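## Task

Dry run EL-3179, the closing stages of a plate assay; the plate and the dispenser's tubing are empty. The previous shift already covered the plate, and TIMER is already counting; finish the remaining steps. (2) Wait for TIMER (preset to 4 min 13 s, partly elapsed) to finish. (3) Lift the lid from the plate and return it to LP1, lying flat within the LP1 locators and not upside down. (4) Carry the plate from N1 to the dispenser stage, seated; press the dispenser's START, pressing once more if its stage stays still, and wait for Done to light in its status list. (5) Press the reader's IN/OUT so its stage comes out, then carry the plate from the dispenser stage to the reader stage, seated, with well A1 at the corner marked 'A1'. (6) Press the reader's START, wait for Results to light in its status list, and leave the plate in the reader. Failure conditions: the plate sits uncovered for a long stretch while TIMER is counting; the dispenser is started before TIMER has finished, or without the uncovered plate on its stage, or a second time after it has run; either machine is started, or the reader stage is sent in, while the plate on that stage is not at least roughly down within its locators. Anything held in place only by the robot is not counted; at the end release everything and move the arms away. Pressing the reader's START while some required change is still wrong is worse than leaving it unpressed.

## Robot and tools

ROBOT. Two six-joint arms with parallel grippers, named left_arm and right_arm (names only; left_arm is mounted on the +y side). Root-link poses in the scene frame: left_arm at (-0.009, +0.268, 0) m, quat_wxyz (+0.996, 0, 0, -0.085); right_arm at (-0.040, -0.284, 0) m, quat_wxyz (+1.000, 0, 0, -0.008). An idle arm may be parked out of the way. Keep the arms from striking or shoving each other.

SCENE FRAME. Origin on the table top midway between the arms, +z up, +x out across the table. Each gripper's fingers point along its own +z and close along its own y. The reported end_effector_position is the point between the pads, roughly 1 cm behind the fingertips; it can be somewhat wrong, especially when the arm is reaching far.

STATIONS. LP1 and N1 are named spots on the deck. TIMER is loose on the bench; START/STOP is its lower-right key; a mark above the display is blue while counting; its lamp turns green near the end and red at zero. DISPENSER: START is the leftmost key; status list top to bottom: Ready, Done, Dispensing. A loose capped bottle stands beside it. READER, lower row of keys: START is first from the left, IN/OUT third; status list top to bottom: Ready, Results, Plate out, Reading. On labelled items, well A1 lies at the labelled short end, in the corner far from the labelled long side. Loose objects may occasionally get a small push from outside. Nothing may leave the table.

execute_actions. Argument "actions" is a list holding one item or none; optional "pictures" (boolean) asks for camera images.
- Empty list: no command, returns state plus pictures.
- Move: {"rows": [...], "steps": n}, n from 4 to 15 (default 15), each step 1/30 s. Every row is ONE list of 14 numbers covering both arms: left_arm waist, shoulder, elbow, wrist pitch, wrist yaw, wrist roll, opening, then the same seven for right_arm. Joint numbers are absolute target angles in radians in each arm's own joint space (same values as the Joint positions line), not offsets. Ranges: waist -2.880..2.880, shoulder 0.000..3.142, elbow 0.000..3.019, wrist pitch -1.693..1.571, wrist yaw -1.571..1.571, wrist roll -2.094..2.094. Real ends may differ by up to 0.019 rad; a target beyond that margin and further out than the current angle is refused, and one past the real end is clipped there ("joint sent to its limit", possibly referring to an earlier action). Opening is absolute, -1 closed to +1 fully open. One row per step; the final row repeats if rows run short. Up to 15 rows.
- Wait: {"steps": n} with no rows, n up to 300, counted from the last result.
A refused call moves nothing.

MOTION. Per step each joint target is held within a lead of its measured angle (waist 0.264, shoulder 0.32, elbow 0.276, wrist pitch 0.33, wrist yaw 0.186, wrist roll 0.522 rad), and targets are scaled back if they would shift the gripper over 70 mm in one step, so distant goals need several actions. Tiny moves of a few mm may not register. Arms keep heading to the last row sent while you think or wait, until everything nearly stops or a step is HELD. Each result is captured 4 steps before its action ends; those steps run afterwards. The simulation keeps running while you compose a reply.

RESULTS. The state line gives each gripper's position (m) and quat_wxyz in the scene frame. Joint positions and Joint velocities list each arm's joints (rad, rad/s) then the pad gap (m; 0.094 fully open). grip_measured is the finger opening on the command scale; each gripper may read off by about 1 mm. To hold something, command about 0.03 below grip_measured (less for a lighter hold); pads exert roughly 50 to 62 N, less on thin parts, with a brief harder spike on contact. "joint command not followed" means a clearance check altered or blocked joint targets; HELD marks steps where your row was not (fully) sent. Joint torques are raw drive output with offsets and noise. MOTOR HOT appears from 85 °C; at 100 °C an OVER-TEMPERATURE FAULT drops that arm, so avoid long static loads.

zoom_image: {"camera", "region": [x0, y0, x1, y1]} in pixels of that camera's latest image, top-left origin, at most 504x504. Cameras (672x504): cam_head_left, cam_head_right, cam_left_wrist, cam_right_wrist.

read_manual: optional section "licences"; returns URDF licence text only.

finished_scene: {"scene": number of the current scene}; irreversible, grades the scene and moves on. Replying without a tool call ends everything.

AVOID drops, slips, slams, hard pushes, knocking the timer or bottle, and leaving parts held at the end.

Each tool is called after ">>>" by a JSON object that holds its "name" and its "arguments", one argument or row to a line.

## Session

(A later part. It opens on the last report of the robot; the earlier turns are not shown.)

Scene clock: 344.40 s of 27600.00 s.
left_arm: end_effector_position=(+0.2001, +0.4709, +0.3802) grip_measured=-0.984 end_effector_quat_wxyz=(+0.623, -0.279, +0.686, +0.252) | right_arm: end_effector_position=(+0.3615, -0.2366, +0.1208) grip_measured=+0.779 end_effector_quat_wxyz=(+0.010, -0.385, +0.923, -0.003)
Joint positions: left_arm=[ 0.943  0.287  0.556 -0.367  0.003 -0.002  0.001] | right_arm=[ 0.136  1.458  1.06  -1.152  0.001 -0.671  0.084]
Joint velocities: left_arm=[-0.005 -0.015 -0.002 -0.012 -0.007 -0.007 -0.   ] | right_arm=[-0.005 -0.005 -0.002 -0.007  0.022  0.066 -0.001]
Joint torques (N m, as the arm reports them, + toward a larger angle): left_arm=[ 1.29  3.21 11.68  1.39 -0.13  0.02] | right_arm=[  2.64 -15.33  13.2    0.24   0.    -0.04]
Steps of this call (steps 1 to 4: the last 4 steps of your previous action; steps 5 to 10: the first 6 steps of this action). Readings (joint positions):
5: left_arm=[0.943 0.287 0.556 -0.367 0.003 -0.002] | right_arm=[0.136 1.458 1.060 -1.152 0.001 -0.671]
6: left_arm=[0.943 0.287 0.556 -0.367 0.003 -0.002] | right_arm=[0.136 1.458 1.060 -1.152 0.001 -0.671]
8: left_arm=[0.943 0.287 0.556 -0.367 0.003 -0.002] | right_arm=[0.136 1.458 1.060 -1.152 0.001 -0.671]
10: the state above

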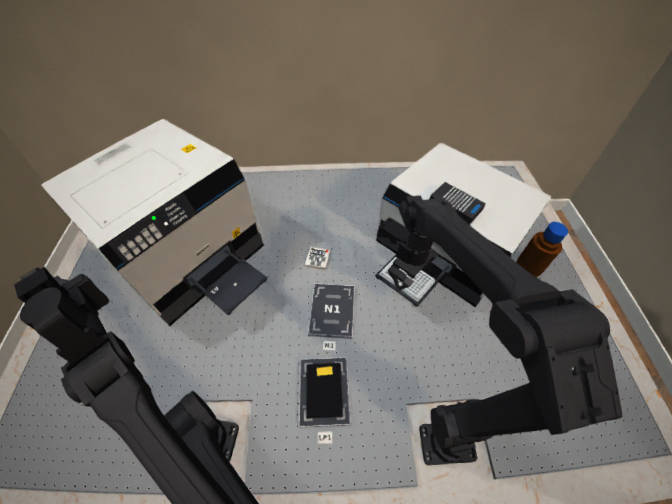

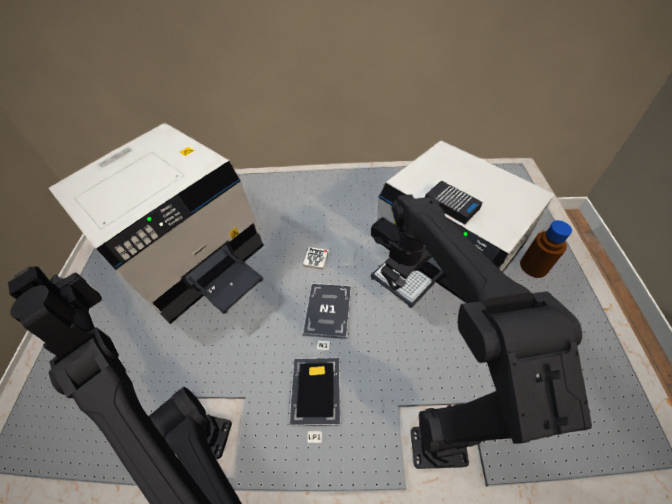

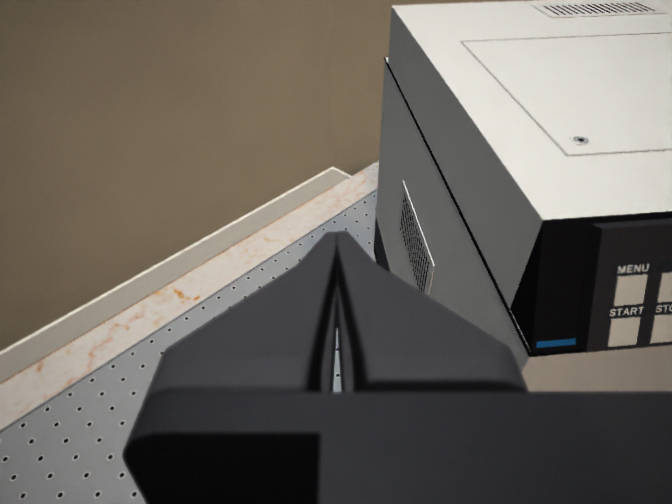

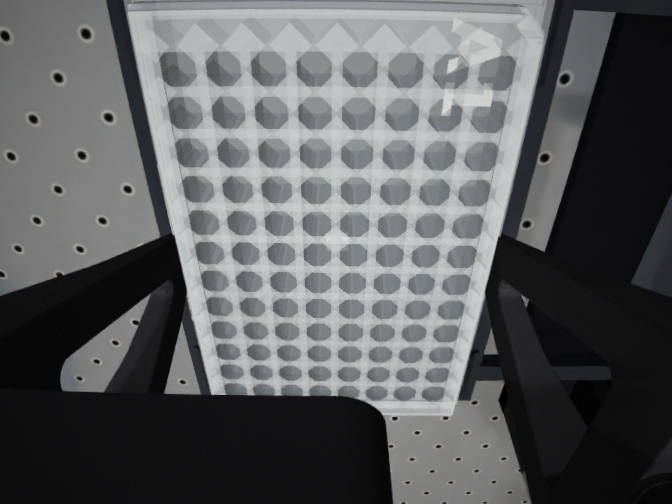

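>>> {"name": "execute_actions", "arguments": {
  "actions": [
    {"rows": [[0.950,0.294,0.558,-0.376,0.002,-0.003,-1,0.130,1.445,1.106,-1.157,0.002,-0.681,0.758],[0.950,0.294,0.558,-0.376,0.002,-0.003,-1,0.130,1.445,1.110,-1.158,0.002,-0.681,0.752],[0.950,0.294,0.558,-0.376,0.002,-0.003,-1,0.130,1.443,1.113,-1.160,0.002,-0.681,0.748],[0.950,0.294,0.558,-0.376,0.002,-0.003,-1,0.130,1.440,1.116,-1.163,0.002,-0.681,0.748],[0.950,0.294,0.558,-0.376,0.002,-0.003,-1,0.130,1.436,1.120,-1.168,0.002,-0.681,0.748],[0.950,0.294,0.558,-0.376,0.002,-0.003,-1,0.130,1.431,1.125,-1.176,0.002,-0.681,0.748],[0.950,0.294,0.558,-0.376,0.002,-0.003,-1,0.130,1.427,1.132,-1.187,0.002,-0.681,0.748],[0.950,0.294,0.558,-0.376,0.002,-0.003,-1,0.130,1.423,1.140,-1.200,0.002,-0.681,0.748],[0.950,0.294,0.558,-0.376,0.002,-0.003,-1,0.130,1.419,1.149,-1.214,0.002,-0.681,0.748],[0.950,0.294,0.558,-0.376,0.002,-0.003,-1,0.130,1.415,1.158,-1.228,0.002,-0.681,0.748],[0.950,0.294,0.558,-0.376,0.002,-0.003,-1,0.130,1.412,1.166,-1.241,0.002,-0.681,0.748],[0.950,0.294,0.558,-0.376,0.002,-0.003,-1,0.130,1.409,1.173,-1.252,0.002,-0.681,0.748],[0.950,0.294,0.558,-0.376,0.002,-0.003,-1,0.130,1.407,1.178,-1.260,0.002,-0.681,0.748],[0.950,0.294,0.558,-0.376,0.002,-0.003,-1,0.130,1.406,1.181,-1.265,0.002,-0.681,0.748],[0.950,0.294,0.558,-0.376,0.002,-0.003,-1,0.130,1.406,1.1825,-1.268,0.002,-0.681,0.748]],"steps":15}
  ]
}}

>>> {"name": "execute_actions", "arguments": {
  "actions": [
    {"rows": [[0.950,0.294,0.558,-0.376,0.002,-0.003,-1,0.1307,1.4066,1.1832,-1.2682,0.002,-0.6817,0.748],[0.950,0.294,0.558,-0.376,0.002,-0.003,-1,0.1326,1.4082,1.1854,-1.2688,0.002,-0.6838,0.748],[0.950,0.294,0.558,-0.376,0.002,-0.003,-1,0.1357,1.4109,1.1888,-1.2697,0.002,-0.6873,0.748],[0.950,0.294,0.558,-0.376,0.002,-0.003,-1,0.1401,1.4146,1.1937,-1.2710,0.002,-0.6920,0.748],[0.950,0.294,0.558,-0.376,0.002,-0.003,-1,0.1456,1.4192,1.1997,-1.2726,0.002,-0.6980,0.748],[0.950,0.294,0.558,-0.376,0.002,-0.003,-1,0.1522,1.4248,1.2070,-1.2745,0.002,-0.7052,0.748],[0.950,0.294,0.558,-0.376,0.002,-0.003,-1,0.1599,1.4313,1.2155,-1.2768,0.002,-0.7135,0.748],[0.950,0.294,0.558,-0.376,0.002,-0.003,-1,0.1685,1.4387,1.2250,-1.2793,0.002,-0.7230,0.748],[0.950,0.294,0.558,-0.376,0.002,-0.003,-1,0.1782,1.4468,1.2357,-1.2821,0.002,-0.7335,0.748],[0.950,0.294,0.558,-0.376,0.002,-0.003,-1,0.1887,1.4558,1.2473,-1.2852,0.002,-0.7450,0.748],[0.950,0.294,0.558,-0.376,0.002,-0.003,-1,0.2002,1.4655,1.2600,-1.2886,0.002,-0.7575,0.748],[0.950,0.294,0.558,-0.376,0.002,-0.003,-1,0.2125,1.4759,1.2736,-1.2922,0.002,-0.7709,0.748],[0.950,0.294,0.558,-0.376,0.002,-0.003,-1,0.2255,1.4870,1.2880,-1.2960,0.002,-0.7851,0.748],[0.950,0.294,0.558,-0.376,0.002,-0.003,-1,0.2394,1.4987,1.3033,-1.3001,0.002,-0.8002,0.748],[0.950,0.294,0.558,-0.376,0.002,-0.003,-1,0.2539,1.5110,1.3193,-1.3043,0.002,-0.8160,0.748]],"steps":15}
  ]
}}

>>> {"name": "execute_actions", "arguments": {
  "actions": [
    {"rows": [[0.950,0.294,0.558,-0.376,0.002,-0.003,-1,0.2691,1.5239,1.3361,-1.3088,0.002,-0.8326,0.748],[0.950,0.294,0.558,-0.376,0.002,-0.003,-1,0.2849,1.5373,1.3535,-1.3134,0.002,-0.8498,0.748],[0.950,0.294,0.558,-0.376,0.002,-0.003,-1,0.3013,1.5512,1.3716,-1.3182,0.002,-0.8676,0.748],[0.950,0.294,0.558,-0.376,0.002,-0.003,-1,0.3182,1.5655,1.3903,-1.3232,0.002,-0.8860,0.748],[0.950,0.294,0.558,-0.376,0.002,-0.003,-1,0.3356,1.5802,1.4095,-1.3283,0.002,-0.9050,0.748],[0.950,0.294,0.558,-0.376,0.002,-0.003,-1,0.3534,1.5953,1.4292,-1.3335,0.002,-0.9244,0.748],[0.950,0.294,0.558,-0.376,0.002,-0.003,-1,0.3717,1.6108,1.4493,-1.3389,0.002,-0.9443,0.748],[0.950,0.294,0.558,-0.376,0.002,-0.003,-1,0.3902,1.6265,1.4698,-1.3443,0.002,-0.9645,0.748],[0.950,0.294,0.558,-0.376,0.002,-0.003,-1,0.4091,1.6425,1.4907,-1.3499,0.002,-0.9851,0.748],[0.950,0.294,0.558,-0.376,0.002,-0.003,-1,0.4283,1.6588,1.5118,-1.3555,0.002,-1.0060,0.748],[0.950,0.294,0.558,-0.376,0.002,-0.003,-1,0.4477,1.6752,1.5332,-1.3612,0.002,-1.0271,0.748],[0.950,0.294,0.558,-0.376,0.002,-0.003,-1,0.4672,1.6918,1.5548,-1.3669,0.002,-1.0484,0.748],[0.950,0.294,0.558,-0.376,0.002,-0.003,-1,0.4869,1.7084,1.5765,-1.3727,0.002,-1.0699,0.748],[0.950,0.294,0.558,-0.376,0.002,-0.003,-1,0.5067,1.7252,1.5984,-1.3785,0.002,-1.0914,0.748],[0.950,0.294,0.558,-0.376,0.002,-0.003,-1,0.5265,1.7420,1.6203,-1.3843,0.002,-1.1130,0.748]],"steps":15}
  ]
}}

>>> {"name": "execute_actions", "arguments": {
  "actions": [
    {"rows": [[0.950,0.294,0.558,-0.376,0.002,-0.003,-1,0.5463,1.7588,1.6421,-1.3901,0.002,-1.1346,0.748],[0.950,0.294,0.558,-0.376,0.002,-0.003,-1,0.5661,1.7756,1.6640,-1.3959,0.002,-1.1561,0.748],[0.950,0.294,0.558,-0.376,0.002,-0.003,-1,0.5858,1.7922,1.6857,-1.4017,0.002,-1.1776,0.748],[0.950,0.294,0.558,-0.376,0.002,-0.003,-1,0.6053,1.8088,1.7073,-1.4074,0.002,-1.1989,0.748],[0.950,0.294,0.558,-0.376,0.002,-0.003,-1,0.6247,1.8252,1.7287,-1.4131,0.002,-1.2200,0.748],[0.950,0.294,0.558,-0.376,0.002,-0.003,-1,0.6439,1.8415,1.7498,-1.4187,0.002,-1.2409,0.748],[0.950,0.294,0.558,-0.376,0.002,-0.003,-1,0.6628,1.8575,1.7707,-1.4243,0.002,-1.2615,0.748],[0.950,0.294,0.558,-0.376,0.002,-0.003,-1,0.6813,1.8732,1.7912,-1.4297,0.002,-1.2817,0.748],[0.950,0.294,0.558,-0.376,0.002,-0.003,-1,0.6996,1.8887,1.8113,-1.4351,0.002,-1.3016,0.748],[0.950,0.294,0.558,-0.376,0.002,-0.003,-1,0.7174,1.9038,1.8310,-1.4403,0.002,-1.3210,0.748],[0.950,0.294,0.558,-0.376,0.002,-0.003,-1,0.7348,1.9185,1.8502,-1.4454,0.002,-1.3400,0.748],[0.950,0.294,0.558,-0.376,0.002,-0.003,-1,0.7517,1.9328,1.8689,-1.4504,0.002,-1.3584,0.748],[0.950,0.294,0.558,-0.376,0.002,-0.003,-1,0.7681,1.9467,1.8870,-1.4552,0.002,-1.3762,0.748],[0.950,0.294,0.558,-0.376,0.002,-0.003,-1,0.7839,1.9601,1.9044,-1.4598,0.002,-1.3934,0.748],[0.950,0.294,0.558,-0.376,0.002,-0.003,-1,0.7991,1.9730,1.9212,-1.4643,0.002,-1.4100,0.748]],"steps":15}
  ]
}}

>>> {"name": "execute_actions", "arguments": {
  "actions": [
    {"rows": [[0.950,0.294,0.558,-0.376,0.002,-0.003,-1,0.8136,1.9853,1.9372,-1.4685,0.002,-1.4258,0.748],[0.950,0.294,0.558,-0.376,0.002,-0.003,-1,0.8275,1.9970,1.9525,-1.4726,0.002,-1.4409,0.748],[0.950,0.294,0.558,-0.376,0.002,-0.003,-1,0.8405,2.0081,1.9669,-1.4764,0.002,-1.4551,0.748],[0.950,0.294,0.558,-0.376,0.002,-0.003,-1,0.8528,2.0185,1.9805,-1.4800,0.002,-1.4685,0.748],[0.950,0.294,0.558,-0.376,0.002,-0.003,-1,0.8643,2.0282,1.9932,-1.4834,0.002,-1.4810,0.748],[0.950,0.294,0.558,-0.376,0.002,-0.003,-1,0.8748,2.0372,2.0048,-1.4865,0.002,-1.4925,0.748],[0.950,0.294,0.558,-0.376,0.002,-0.003,-1,0.8845,2.0453,2.0155,-1.4893,0.002,-1.5030,0.748],[0.950,0.294,0.558,-0.376,0.002,-0.003,-1,0.8931,2.0527,2.0250,-1.4918,0.002,-1.5125,0.748],[0.950,0.294,0.558,-0.376,0.002,-0.003,-1,0.9008,2.0592,2.0335,-1.4941,0.002,-1.5208,0.748],[0.950,0.294,0.558,-0.376,0.002,-0.003,-1,0.9074,2.0648,2.0408,-1.4960,0.002,-1.5280,0.748],[0.950,0.294,0.558,-0.376,0.002,-0.003,-1,0.9129,2.0694,2.0468,-1.4976,0.002,-1.5340,0.748],[0.950,0.294,0.558,-0.376,0.002,-0.003,-1,0.9173,2.0731,2.0517,-1.4989,0.002,-1.5387,0.748],[0.950,0.294,0.558,-0.376,0.002,-0.003,-1,0.9204,2.0758,2.0551,-1.4998,0.002,-1.5422,0.748],[0.950,0.294,0.558,-0.376,0.002,-0.003,-1,0.9223,2.0774,2.0573,-1.5004,0.002,-1.5443,0.748],[0.950,0.294,0.558,-0.376,0.002,-0.003,-1,0.923,2.078,2.058,-1.5006,0.002,-1.545,0.748]],"steps":15}
  ]
}}

>>> {"name": "execute_actions", "arguments": {
  "actions": [
    {"rows": [[0.950,0.294,0.558,-0.376,0.002,-0.003,-1,0.923,2.078,2.058,-1.5006,0.002,-1.545,0.748]],"steps":12}
  ],
  "pictures": true
}}

Scene clock: 349.20 s of 27600.00 s.
left_arm: end_effector_position=(+0.2001, +0.4709, +0.3802) grip_measured=-0.984 end_effector_quat_wxyz=(+0.623, -0.279, +0.686, +0.252) | right_arm: end_effector_position=(+0.3594, -0.2369, +0.1379) grip_measured=+0.766 end_effector_quat_wxyz=(+0.006, -0.385, +0.923, -0.002)
Joint positions: left_arm=[ 0.943  0.287  0.556 -0.367  0.003 -0.002  0.001] | right_arm=[ 0.136  1.441  1.09  -1.208  0.001 -0.671  0.083]
Joint velocities: left_arm=[-0.005 -0.015 -0.017 -0.012 -0.066 -0.007 -0.   ] | right_arm=[-0.005 -0.132  0.237 -0.369  0.022 -0.022 -0.001]
Joint torques (N m, as the arm reports them, + toward a larger angle): left_arm=[ 1.37  3.07 11.7   1.38 -0.14  0.01] | right_arm=[  2.65 -15.97  15.02   0.14   0.    -0.03]
Steps of this call (steps 1 to 4: the last 4 steps of your previous action; steps 5 to 15: the robot went on to your last target; steps 16 to 133: nothing new was sent; steps 134 to 144: the first 11 steps of this action). Readings (joint positions):
134: left_arm=[0.943 0.287 0.556 -0.367 0.003 -0.002] | right_arm=[0.136 1.458 1.060 -1.152 0.001 -0.671]
135: left_arm=[0.943 0.287 0.556 -0.367 0.003 -0.002] | right_arm=[0.136 1.458 1.060 -1.152 0.001 -0.671]
137: left_arm=[0.943 0.287 0.556 -0.367 0.003 -0.002] | right_arm=[0.136 1.458 1.061 -1.152 0.001 -0.671]
141: left_arm=[0.943 0.287 0.556 -0.367 0.003 -0.002] | right_arm=[0.136 1.452 1.070 -1.172 0.001 -0.671]
144: the state above

Scene clock: 349.70 s of 27600.00 s.
left_arm: end_effector_position=(+0.2001, +0.4709, +0.3802) grip_measured=-0.984 end_effector_quat_wxyz=(+0.623, -0.279, +0.686, +0.252) | right_arm: end_effector_position=(+0.3722, -0.2224, +0.1767) grip_measured=+0.766 end_effector_quat_wxyz=(+0.024, -0.417, +0.909, -0.007)
Joint positions: left_arm=[ 0.943  0.287  0.556 -0.367  0.003 -0.002  0.001] | right_arm=[ 0.166  1.425  1.179 -1.276  0.001 -0.71   0.083]
Joint velocities: left_arm=[ 0.015 -0.005 -0.012 -0.002  0.007  0.037  0.   ] | right_arm=[ 0.298  0.19   0.359 -0.09   0.007 -0.227 -0.001]
Joint torques (N m, as the arm reports them, + toward a larger angle): left_arm=[ 1.36  3.02 11.69  1.38 -0.12  0.02] | right_arm=[  4.28 -11.42  15.28   0.16   0.    -0.05]
Steps of this call (steps 1 to 4: the last 4 steps of your previous action; steps 5 to 15: the first 11 steps of this action). Readings (joint positions):
5: left_arm=[0.943 0.287 0.556 -0.367 0.003 -0.002] | right_arm=[0.136 1.416 1.130 -1.251 0.001 -0.671]
6: left_arm=[0.943 0.287 0.556 -0.367 0.003 -0.002] | right_arm=[0.136 1.413 1.135 -1.254 0.001 -0.671]
8: left_arm=[0.943 0.287 0.556 -0.367 0.003 -0.002] | right_arm=[0.136 1.411 1.141 -1.258 0.001 -0.673]
12: left_arm=[0.943 0.287 0.556 -0.367 0.003 -0.002] | right_arm=[0.143 1.412 1.152 -1.267 0.001 -0.688]
15: the state above

Scene clock: 350.20 s of 27600.00 s.
left_arm: end_effector_position=(+0.2001, +0.4709, +0.3802) grip_measured=-0.984 end_effector_quat_wxyz=(+0.623, -0.279, +0.686, +0.252) | right_arm: end_effector_position=(+0.4212, -0.0959, +0.1905) grip_measured=+0.766 end_effector_quat_wxyz=(+0.023, -0.614, +0.789, -0.007)
Joint positions: left_arm=[ 0.943  0.287  0.556 -0.367  0.003 -0.002  0.001] | right_arm=[ 0.405  1.625  1.444 -1.341  0.001 -0.934  0.083]
Joint velocities: left_arm=[-0.005  0.005 -0.002 -0.002 -0.095 -0.037 -0.   ] | right_arm=[ 0.562  0.454  0.608 -0.159  0.007 -0.593 -0.   ]
Joint torques (N m, as the arm reports them, + toward a larger angle): left_arm=[ 1.28  3.03 11.73  1.43 -0.13  0.02] | right_arm=[  3.94 -15.96  14.77   0.09  -0.01  -0.03]
Steps of this call (steps 1 to 4: the last 4 steps of your previous action; steps 5 to 15: the first 11 steps of this action). Readings (joint positions):
5: left_arm=[0.943 0.287 0.556 -0.367 0.003 -0.002] | right_arm=[0.234 1.477 1.256 -1.292 0.001 -0.765]
6: left_arm=[0.943 0.287 0.556 -0.367 0.003 -0.002] | right_arm=[0.249 1.490 1.273 -1.296 0.001 -0.779]
8: left_arm=[0.943 0.287 0.556 -0.367 0.003 -0.002] | right_arm=[0.281 1.518 1.308 -1.305 0.001 -0.809]
12: left_arm=[0.943 0.287 0.556 -0.367 0.003 -0.002] | right_arm=[0.350 1.578 1.382 -1.325 0.001 -0.877]
15: the state above

Scene clock: 350.70 s of 27600.00 s.
left_arm: end_effector_position=(+0.2001, +0.4709, +0.3802) grip_measured=-0.984 end_effector_quat_wxyz=(+0.623, -0.279, +0.686, +0.252) | right_arm: end_effector_position=(+0.4168, +0.0869, +0.1882) grip_measured=+0.766 end_effector_quat_wxyz=(-0.021, +0.821, -0.570, +0.006)
Joint positions: left_arm=[ 0.943  0.287  0.556 -0.367  0.003 -0.002  0.001] | right_arm=[ 0.7    1.867  1.765 -1.424  0.001 -1.244  0.083]
Joint velocities: left_arm=[-0.015 -0.015 -0.012  0.037  0.051 -0.007  0.   ] | right_arm=[ 0.542  0.435  0.569 -0.134 -0.007 -0.535 -0.   ]
Joint torques (N m, as the arm reports them, + toward a larger angle): left_arm=[ 1.32  3.14 11.65  1.41 -0.13  0.02] | right_arm=[  3.43 -20.18  14.83   0.03  -0.03  -0.04]
Steps of this call (steps 1 to 4: the last 4 steps of your previous action; steps 5 to 15: the first 11 steps of this action). Readings (joint positions):
5: left_arm=[0.943 0.287 0.556 -0.367 0.003 -0.002] | right_arm=[0.503 1.707 1.553 -1.369 0.001 -1.036]
6: left_arm=[0.943 0.287 0.556 -0.367 0.003 -0.002] | right_arm=[0.523 1.723 1.575 -1.374 0.001 -1.056]
8: left_arm=[0.943 0.287 0.556 -0.367 0.003 -0.002] | right_arm=[0.564 1.756 1.619 -1.386 0.001 -1.099]
12: left_arm=[0.943 0.287 0.556 -0.367 0.003 -0.002] | right_arm=[0.643 1.821 1.704 -1.408 0.001 -1.183]
15: the state above

Scene clock: 351.20 s of 27600.00 s.
left_arm: end_effector_position=(+0.2001, +0.4709, +0.3802) grip_measured=-0.984 end_effector_quat_wxyz=(+0.623, -0.279, +0.686, +0.252) | right_arm: end_effector_position=(+0.3641, +0.2133, +0.1721) grip_measured=+0.766 end_effector_quat_wxyz=(-0.015, +0.926, -0.376, +0.005)
Joint positions: left_arm=[ 0.943  0.287  0.556 -0.367  0.003 -0.002  0.001] | right_arm=[ 0.906  2.033  1.977 -1.483  0.001 -1.48   0.083]
Joint velocities: left_arm=[-0.005  0.005 -0.007 -0.002 -0.051 -0.037 -0.   ] | right_arm=[ 0.2    0.171  0.198 -0.066 -0.007 -0.183 -0.001]
Joint torques (N m, as the arm reports them, + toward a larger angle): left_arm=[ 1.28  3.21 11.73  1.33 -0.11  0.02] | right_arm=[  2.5  -22.48  15.36  -0.11  -0.03  -0.05]
Steps of this call (steps 1 to 4: the last 4 steps of your previous action; steps 5 to 15: the first 11 steps of this action). Readings (joint positions):
5: left_arm=[0.943 0.287 0.556 -0.367 0.003 -0.002] | right_arm=[0.786 1.938 1.855 -1.449 0.001 -1.339]
6: left_arm=[0.943 0.287 0.556 -0.367 0.003 -0.002] | right_arm=[0.801 1.950 1.871 -1.454 0.001 -1.356]
8: left_arm=[0.943 0.287 0.556 -0.367 0.003 -0.002] | right_arm=[0.831 1.974 1.901 -1.462 0.001 -1.390]
12: left_arm=[0.943 0.287 0.556 -0.367 0.003 -0.002] | right_arm=[0.879 2.012 1.951 -1.476 0.001 -1.446]
15: the state above

Scene clock: 351.60 s of 27600.00 s.
left_arm: end_effector_position=(+0.2001, +0.4709, +0.3802) grip_measured=-0.984 end_effector_quat_wxyz=(+0.623, -0.279, +0.686, +0.252) | right_arm: end_effector_position=(+0.3560, +0.2260, +0.1708) grip_measured=+0.766 end_effector_quat_wxyz=(-0.015, +0.939, -0.343, +0.005)
Joint positions: left_arm=[ 0.943  0.287  0.556 -0.367  0.003 -0.002  0.001] | right_arm=[ 0.928  2.049  2.    -1.491  0.001 -1.529  0.083]
Joint velocities: left_arm=[-0.005  0.005  0.017  0.007 -0.125  0.066 -0.001] | right_arm=[-0.005 -0.015  0.002 -0.002 -0.007 -0.095  0.   ]
Joint torques (N m, as the arm reports them, + toward a larger angle): left_arm=[ 1.22  3.07 11.75  1.45 -0.11  0.02] | right_arm=[  2.61 -22.63  15.35  -0.04  -0.04  -0.06]
Steps of this call (steps 1 to 4: the last 4 steps of your previous action; steps 5 to 12: the first 8 steps of this action). Readings (joint positions):
5: left_arm=[0.943 0.287 0.556 -0.367 0.003 -0.002] | right_arm=[0.928 2.049 1.997 -1.489 0.001 -1.515]
6: left_arm=[0.943 0.287 0.556 -0.367 0.003 -0.002] | right_arm=[0.929 2.049 1.997 -1.489 0.001 -1.518]
8: left_arm=[0.943 0.287 0.556 -0.367 0.003 -0.002] | right_arm=[0.929 2.049 1.998 -1.491 0.001 -1.523]
12: the state above

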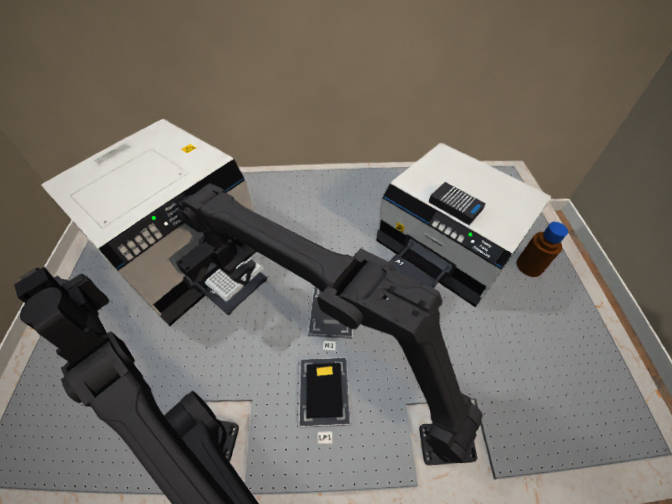

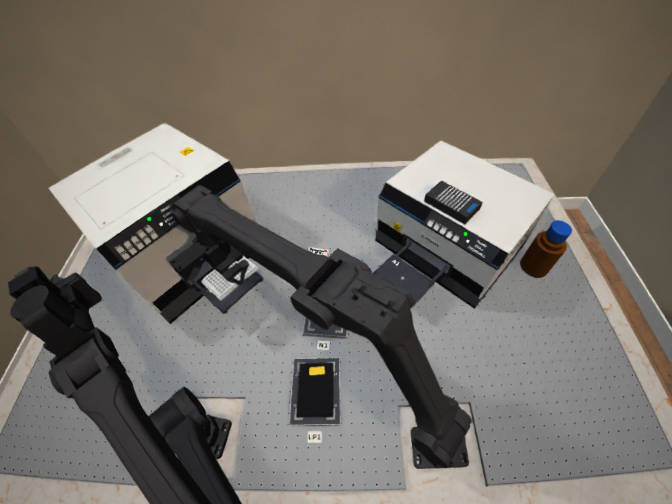

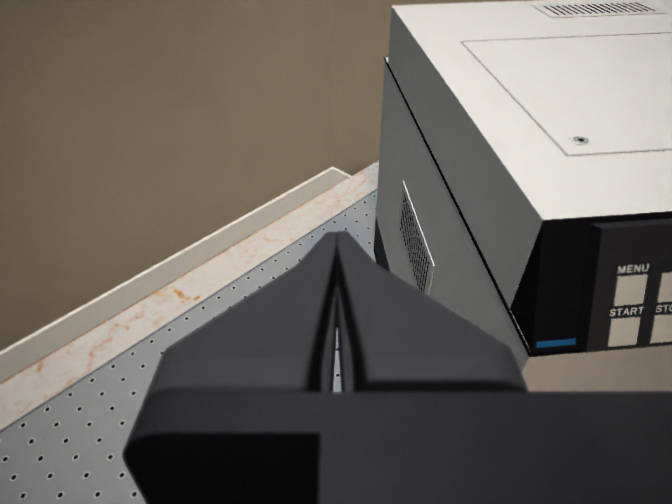

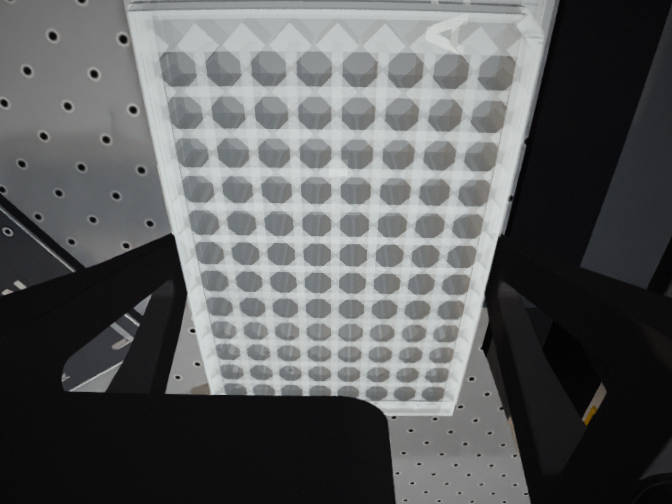

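>>> {"name": "zoom_image", "arguments": {
  "camera": "cam_right_wrist",
  "region": [120, 0, 580, 420]
}}

>>> {"name": "zoom_image", "arguments": {
  "camera": "cam_head_right",
  "region": [420, 200, 520, 280]
}}

Region (120, 0, 580, 420) of cam_right_wrist's 672x504 image, scaled by 1.096, with more detail than that image has; it fills the top 460 rows of this view, and the rest is white.

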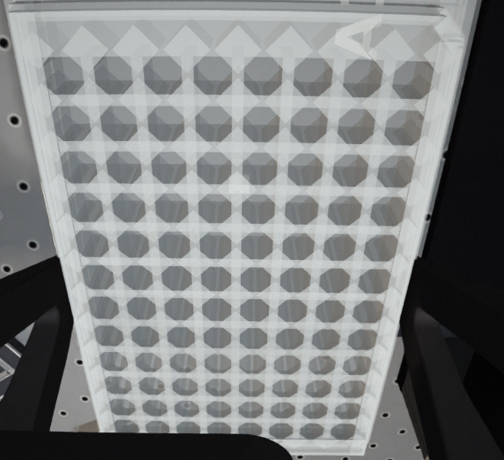

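Region (420, 200, 520, 280) of cam_head_right's 672x504 image, scaled by 5.040, with more detail than that image has; it fills the top 403 rows of this view, and the rest is white.

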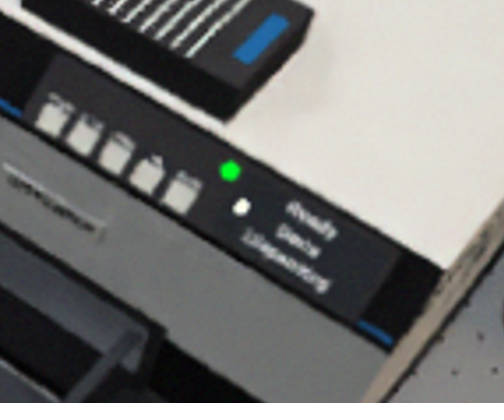

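>>> {"name": "execute_actions", "arguments": {
  "actions": [
    {"rows": [[0.950,0.294,0.558,-0.376,0.002,-0.003,-1,0.923,2.078,2.040,-1.496,0.002,-1.545,0.748],[0.950,0.294,0.558,-0.376,0.002,-0.003,-1,0.923,2.078,2.022,-1.490,0.002,-1.545,0.748],[0.950,0.294,0.558,-0.376,0.002,-0.003,-1,0.923,2.079,2.006,-1.485,0.002,-1.545,0.748],[0.950,0.294,0.558,-0.376,0.002,-0.003,-1,0.923,2.080,1.995,-1.481,0.002,-1.545,0.748],[0.950,0.294,0.558,-0.376,0.002,-0.003,-1,0.923,2.081,1.990,-1.478,0.002,-1.545,0.748],[0.950,0.294,0.558,-0.376,0.002,-0.003,-1,0.923,2.082,1.985,-1.473,0.002,-1.545,0.748],[0.950,0.294,0.558,-0.376,0.002,-0.003,-1,0.923,2.0835,1.979,-1.466,0.002,-1.545,0.748],[0.950,0.294,0.558,-0.376,0.002,-0.003,-1,0.923,2.085,1.973,-1.459,0.002,-1.545,0.748],[0.950,0.294,0.558,-0.376,0.002,-0.003,-1,0.923,2.0865,1.967,-1.452,0.002,-1.545,0.748],[0.950,0.294,0.558,-0.376,0.002,-0.003,-1,0.923,2.088,1.962,-1.445,0.002,-1.545,0.748],[0.950,0.294,0.558,-0.376,0.002,-0.003,-1,0.923,2.0895,1.957,-1.439,0.002,-1.545,0.748],[0.950,0.294,0.558,-0.376,0.002,-0.003,-1,0.923,2.0905,1.953,-1.435,0.002,-1.545,0.748],[0.950,0.294,0.558,-0.376,0.002,-0.003,-1,0.923,2.0915,1.951,-1.432,0.002,-1.545,0.748],[0.950,0.294,0.558,-0.376,0.002,-0.003,-1,0.923,2.092,1.9495,-1.4305,0.002,-1.545,0.748],[0.950,0.294,0.558,-0.376,0.002,-0.003,-1,0.923,2.092,1.949,-1.430,0.002,-1.545,0.748]],"steps":15}
  ]
}}

>>> {"name": "execute_actions", "arguments": {
  "actions": [
    {"rows": [[0.950,0.294,0.558,-0.376,0.002,-0.003,-1,0.923,2.092,1.949,-1.430,0.002,-1.545,0.748]],"steps":12}
  ],
  "pictures": true
}}

>>> {"name": "zoom_image", "arguments": {
  "camera": "cam_right_wrist",
  "region": [100, 0, 600, 420]
}}

Scene clock: 353.13 s of 27600.00 s.
left_arm: end_effector_position=(+0.2001, +0.4709, +0.3802) grip_measured=-0.984 end_effector_quat_wxyz=(+0.623, -0.279, +0.686, +0.252) | right_arm: end_effector_position=(+0.3574, +0.2278, +0.1633) grip_measured=+0.766 end_effector_quat_wxyz=(-0.020, +0.940, -0.341, +0.007)
Joint positions: left_arm=[ 0.943  0.287  0.556 -0.367  0.003 -0.002  0.001] | right_arm=[ 0.928  2.05   1.981 -1.461  0.001 -1.533  0.083]
Joint velocities: left_arm=[-0.015 -0.005 -0.017  0.012 -0.022 -0.051 -0.002] | right_arm=[ 0.015  0.015 -0.178  0.159 -0.066 -0.022 -0.001]
Joint torques (N m, as the arm reports them, + toward a larger angle): left_arm=[ 1.21  3.17 11.72  1.38 -0.12  0.01] | right_arm=[  2.62 -21.76   9.19   0.74  -0.03  -0.06]
Steps of this call (steps 1 to 4: the last 4 steps of your previous action; steps 5 to 15: the robot went on to your last target; steps 16 to 35: nothing new was sent; steps 36 to 46: the first 11 steps of this action). Readings (joint positions):
36: left_arm=[0.943 0.287 0.556 -0.367 0.003 -0.002] | right_arm=[0.928 2.049 2.001 -1.491 0.001 -1.533]
37: left_arm=[0.943 0.287 0.556 -0.367 0.003 -0.002] | right_arm=[0.928 2.049 2.001 -1.491 0.001 -1.533]
39: left_arm=[0.943 0.287 0.556 -0.367 0.003 -0.002] | right_arm=[0.928 2.049 2.001 -1.491 0.001 -1.533]
43: left_arm=[0.943 0.287 0.556 -0.367 0.003 -0.002] | right_arm=[0.928 2.049 1.996 -1.480 0.001 -1.533]
46: the state above

Scene clock: 353.53 s of 27600.00 s.
left_arm: end_effector_position=(+0.2001, +0.4709, +0.3802) grip_measured=-0.984 end_effector_quat_wxyz=(+0.623, -0.279, +0.686, +0.252) | right_arm: end_effector_position=(+0.3567, +0.2269, +0.1439) grip_measured=+0.766 end_effector_quat_wxyz=(-0.010, +0.940, -0.341, +0.003)
Joint positions: left_arm=[ 0.943  0.287  0.556 -0.367  0.003 -0.002  0.001] | right_arm=[ 0.928  2.067  1.958 -1.441  0.001 -1.533  0.083]
Joint velocities: left_arm=[-0.005 -0.005 -0.007 -0.007 -0.066  0.037 -0.001] | right_arm=[ 0.024  0.005  0.002  0.007 -0.022  0.022 -0.   ]
Joint torques (N m, as the arm reports them, + toward a larger angle): left_arm=[ 1.33  3.09 11.68  1.42 -0.14  0.02] | right_arm=[  2.61 -23.02   9.43   0.78  -0.03  -0.06]
Steps of this call (steps 1 to 4: the last 4 steps of your previous action; steps 5 to 12: the first 8 steps of this action). Readings (joint positions):
5: left_arm=[0.943 0.287 0.556 -0.367 0.003 -0.002] | right_arm=[0.928 2.060 1.962 -1.443 0.001 -1.533]
6: left_arm=[0.943 0.287 0.556 -0.367 0.003 -0.002] | right_arm=[0.928 2.062 1.960 -1.442 0.001 -1.533]
8: left_arm=[0.943 0.287 0.556 -0.367 0.003 -0.002] | right_arm=[0.928 2.065 1.959 -1.441 0.001 -1.533]
12: the state above

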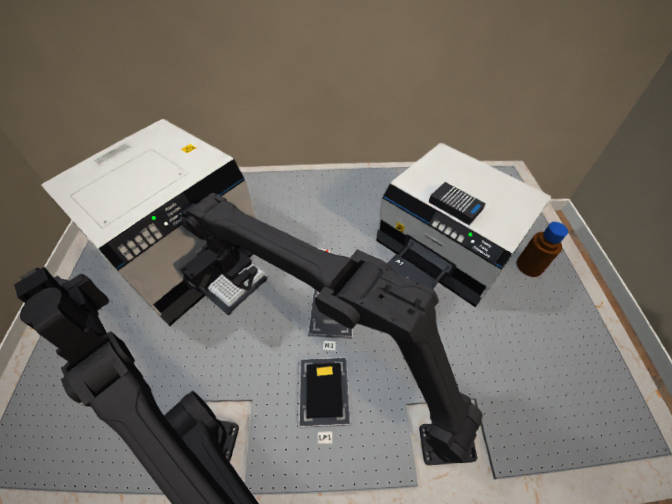

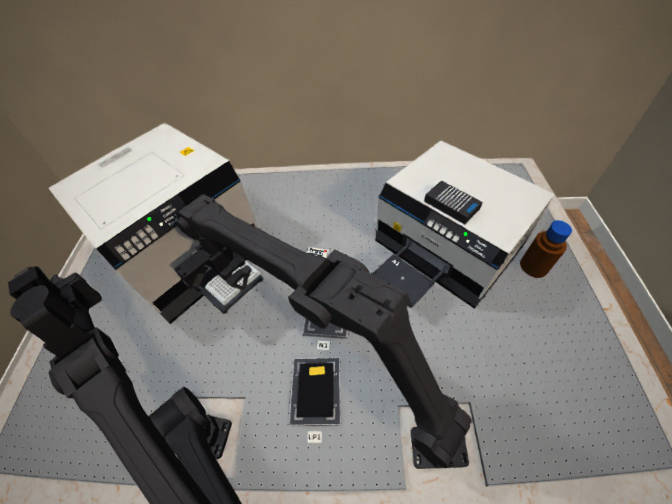

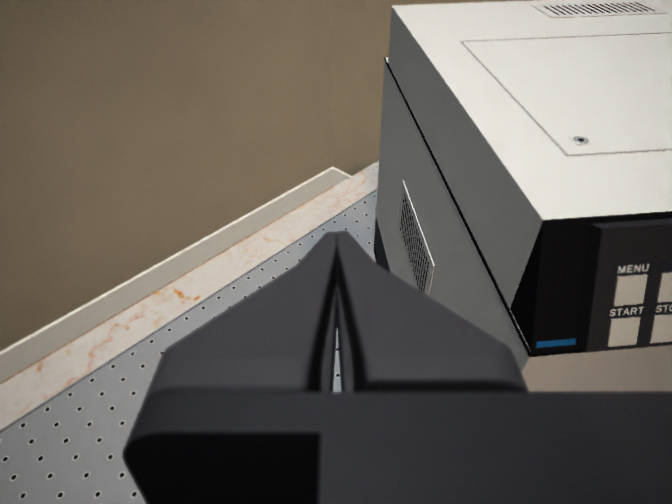

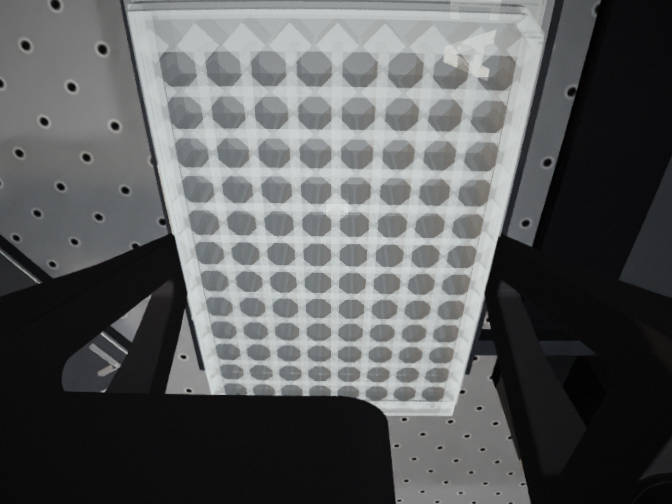

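Region (100, 0, 600, 420) of cam_right_wrist's 672x504 image, scaled by 1.008, with more detail than that image has; it fills the top 423 rows of this view, and the rest is white.

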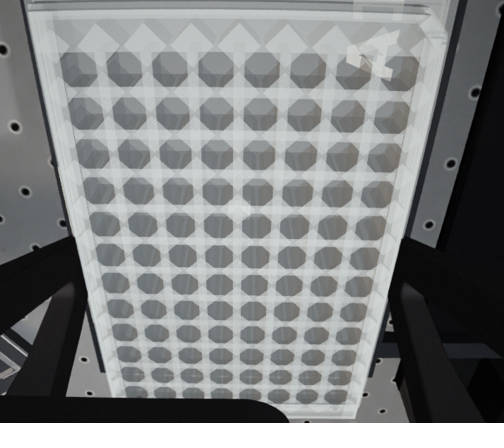

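>>> {"name": "zoom_image", "arguments": {
  "camera": "cam_right_wrist",
  "region": [160, 270, 520, 420]
}}

>>> {"name": "zoom_image", "arguments": {
  "camera": "cam_head_left",
  "region": [180, 240, 290, 330]
}}

Region (160, 270, 520, 420) of cam_right_wrist's 672x504 image, scaled by 1.400, with more detail than that image has; it fills the top 210 rows of this view, and the rest is white.

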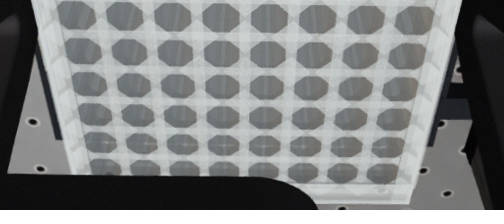

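Region (180, 240, 290, 330) of cam_head_left's 672x504 image, scaled by 4.582, with more detail than that image has; it fills the top 412 rows of this view, and the rest is white.

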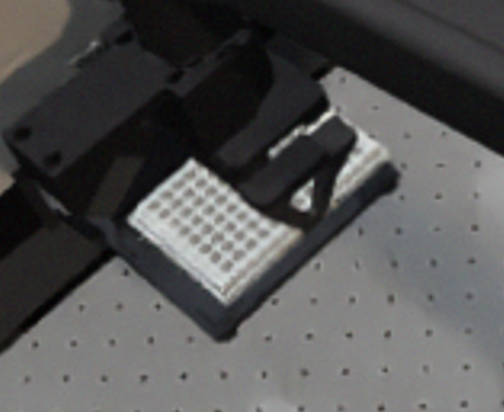

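>>> {"name": "execute_actions", "arguments": {
  "actions": [
    {"rows": [[0.950,0.294,0.558,-0.376,0.002,-0.003,-1,0.927,2.092,1.949,-1.430,0.002,-1.537,0.748],[0.950,0.294,0.558,-0.376,0.002,-0.003,-1,0.930,2.092,1.949,-1.430,0.002,-1.529,0.748],[0.950,0.294,0.558,-0.376,0.002,-0.003,-1,0.933,2.092,1.949,-1.430,0.002,-1.522,0.748],[0.950,0.294,0.558,-0.376,0.002,-0.003,-1,0.935,2.092,1.948,-1.429,0.002,-1.517,0.748],[0.950,0.294,0.558,-0.376,0.002,-0.003,-1,0.937,2.092,1.946,-1.427,0.002,-1.513,0.748],[0.950,0.294,0.558,-0.376,0.002,-0.003,-1,0.938,2.0925,1.944,-1.425,0.002,-1.510,0.748],[0.950,0.294,0.558,-0.376,0.002,-0.003,-1,0.938,2.093,1.942,-1.423,0.002,-1.509,0.748],[0.950,0.294,0.558,-0.376,0.002,-0.003,-1,0.938,2.093,1.940,-1.421,0.002,-1.509,0.748],[0.950,0.294,0.558,-0.376,0.002,-0.003,-1,0.938,2.093,1.938,-1.419,0.002,-1.509,0.748]],"steps":15}
  ]
}}

>>> {"name": "execute_actions", "arguments": {
  "actions": [
    {"rows": [[0.950,0.294,0.558,-0.376,0.002,-0.003,-1,0.938,2.093,1.938,-1.419,0.002,-1.509,0.748]],"steps":8}
  ],
  "pictures": true
}}

>>> {"name": "zoom_image", "arguments": {
  "camera": "cam_head_left",
  "region": [190, 250, 280, 325]
}}

Scene clock: 358.00 s of 27600.00 s.
left_arm: end_effector_position=(+0.2001, +0.4709, +0.3802) grip_measured=-0.984 end_effector_quat_wxyz=(+0.623, -0.279, +0.686, +0.252) | right_arm: end_effector_position=(+0.3564, +0.2286, +0.1419) grip_measured=+0.766 end_effector_quat_wxyz=(-0.013, +0.939, -0.345, +0.004)
Joint positions: left_arm=[ 0.943  0.287  0.556 -0.367  0.003 -0.002  0.001] | right_arm=[ 0.93   2.067  1.953 -1.43   0.001 -1.524  0.083]
Joint velocities: left_arm=[-0.015 -0.015 -0.002 -0.012  0.081  0.007 -0.001] | right_arm=[-0.005 -0.005 -0.061  0.002  0.007  0.066  0.   ]
Joint torques (N m, as the arm reports them, + toward a larger angle): left_arm=[ 1.46  3.17 11.76  1.38 -0.12  0.02] | right_arm=[  3.83 -22.97   9.28   0.82  -0.03   0.21]
Steps of this call (steps 1 to 4: the last 4 steps of your previous action; steps 5 to 15: the robot went on to your last target; steps 16 to 123: nothing new was sent; steps 124 to 134: the first 11 steps of this action). Readings (joint positions):
124: left_arm=[0.943 0.287 0.556 -0.367 0.003 -0.002] | right_arm=[0.928 2.067 1.958 -1.441 0.001 -1.533]
125: left_arm=[0.943 0.287 0.556 -0.367 0.003 -0.002] | right_arm=[0.928 2.067 1.958 -1.441 0.001 -1.533]
127: left_arm=[0.943 0.287 0.556 -0.367 0.003 -0.002] | right_arm=[0.928 2.067 1.958 -1.441 0.001 -1.532]
131: left_arm=[0.943 0.287 0.556 -0.367 0.003 -0.002] | right_arm=[0.929 2.067 1.957 -1.435 0.001 -1.526]
134: the state above

Scene clock: 358.27 s of 27600.00 s.
left_arm: end_effector_position=(+0.2001, +0.4709, +0.3802) grip_measured=-0.984 end_effector_quat_wxyz=(+0.623, -0.279, +0.686, +0.252) | right_arm: end_effector_position=(+0.3553, +0.2283, +0.1407) grip_measured=+0.766 end_effector_quat_wxyz=(-0.011, +0.938, -0.345, +0.004)
Joint positions: left_arm=[ 0.943  0.287  0.556 -0.367  0.003 -0.002  0.001] | right_arm=[ 0.931  2.067  1.95  -1.43   0.001 -1.522  0.083]
Joint velocities: left_arm=[ 0.005 -0.005  0.017 -0.002  0.022 -0.007 -0.   ] | right_arm=[ 0.005 -0.005 -0.007  0.007 -0.007 -0.051  0.   ]
Joint torques (N m, as the arm reports them, + toward a larger angle): left_arm=[ 1.3   2.94 11.75  1.4  -0.13  0.02] | right_arm=[  3.72 -22.99   9.24   0.78  -0.03   0.2 ]
Steps of this call (steps 1 to 4: the last 4 steps of your previous action; steps 5 to 8: the first 4 steps of this action). Readings (joint positions):
5: left_arm=[0.943 0.287 0.556 -0.367 0.003 -0.002] | right_arm=[0.931 2.067 1.950 -1.430 0.001 -1.522]
6: left_arm=[0.943 0.287 0.556 -0.367 0.003 -0.002] | right_arm=[0.931 2.067 1.950 -1.430 0.001 -1.522]
8: the state above

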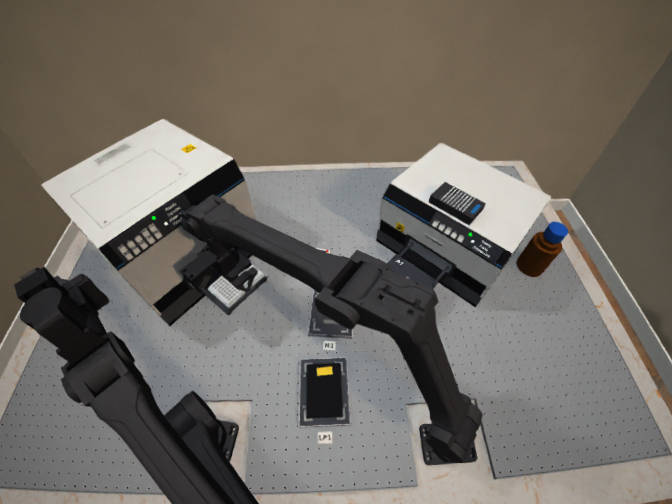

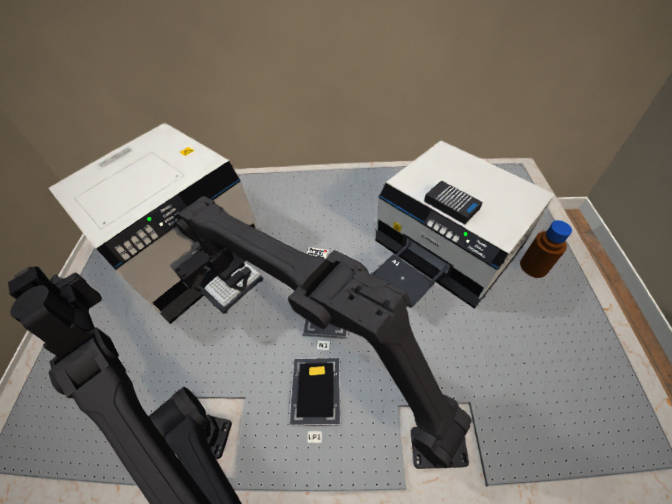

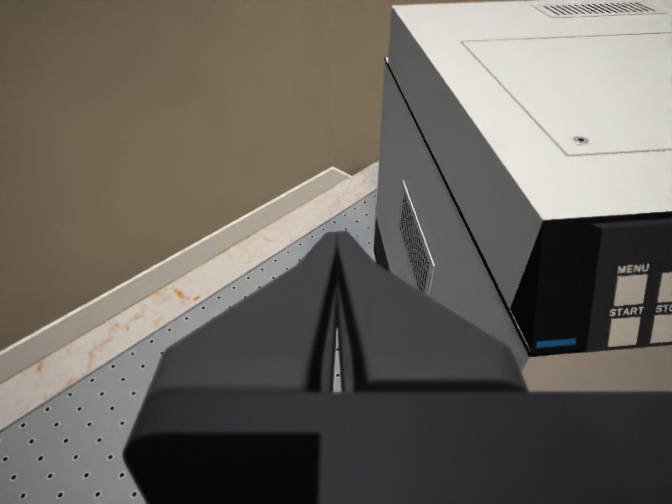

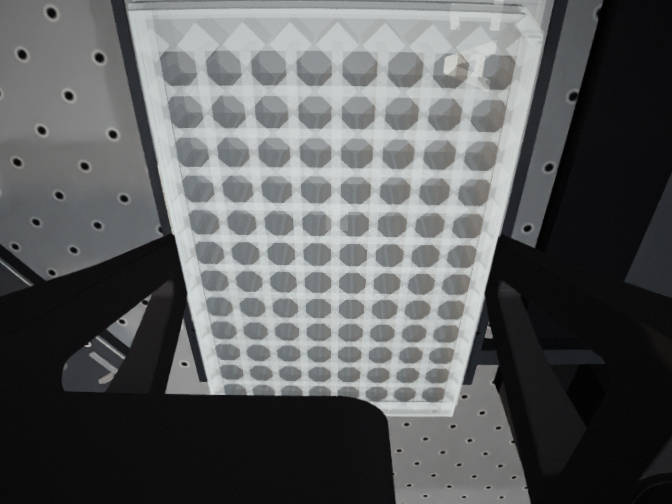

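Region (190, 250, 280, 325) of cam_head_left's 672x504 image, scaled by 5.600, with more detail than that image has.

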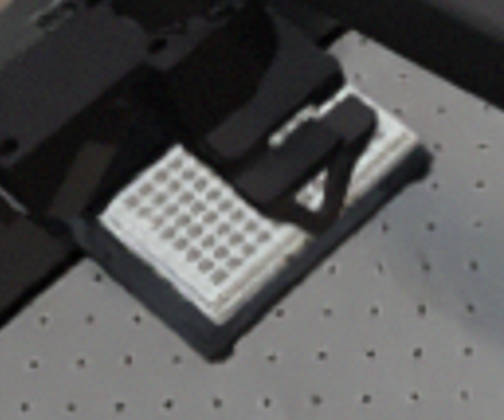

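>>> {"name": "zoom_image", "arguments": {
  "camera": "cam_right_wrist",
  "region": [170, 170, 510, 420]
}}

Region (170, 170, 510, 420) of cam_right_wrist's 672x504 image, scaled by 1.482, with more detail than that image has; it fills the top 371 rows of this view, and the rest is white.

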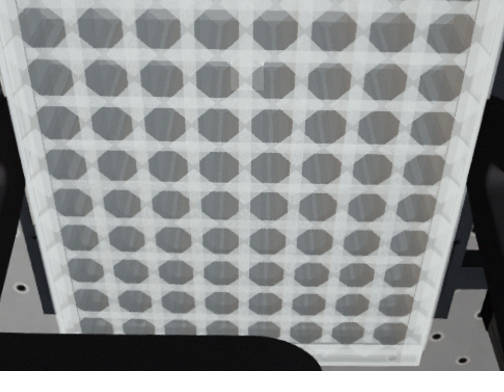

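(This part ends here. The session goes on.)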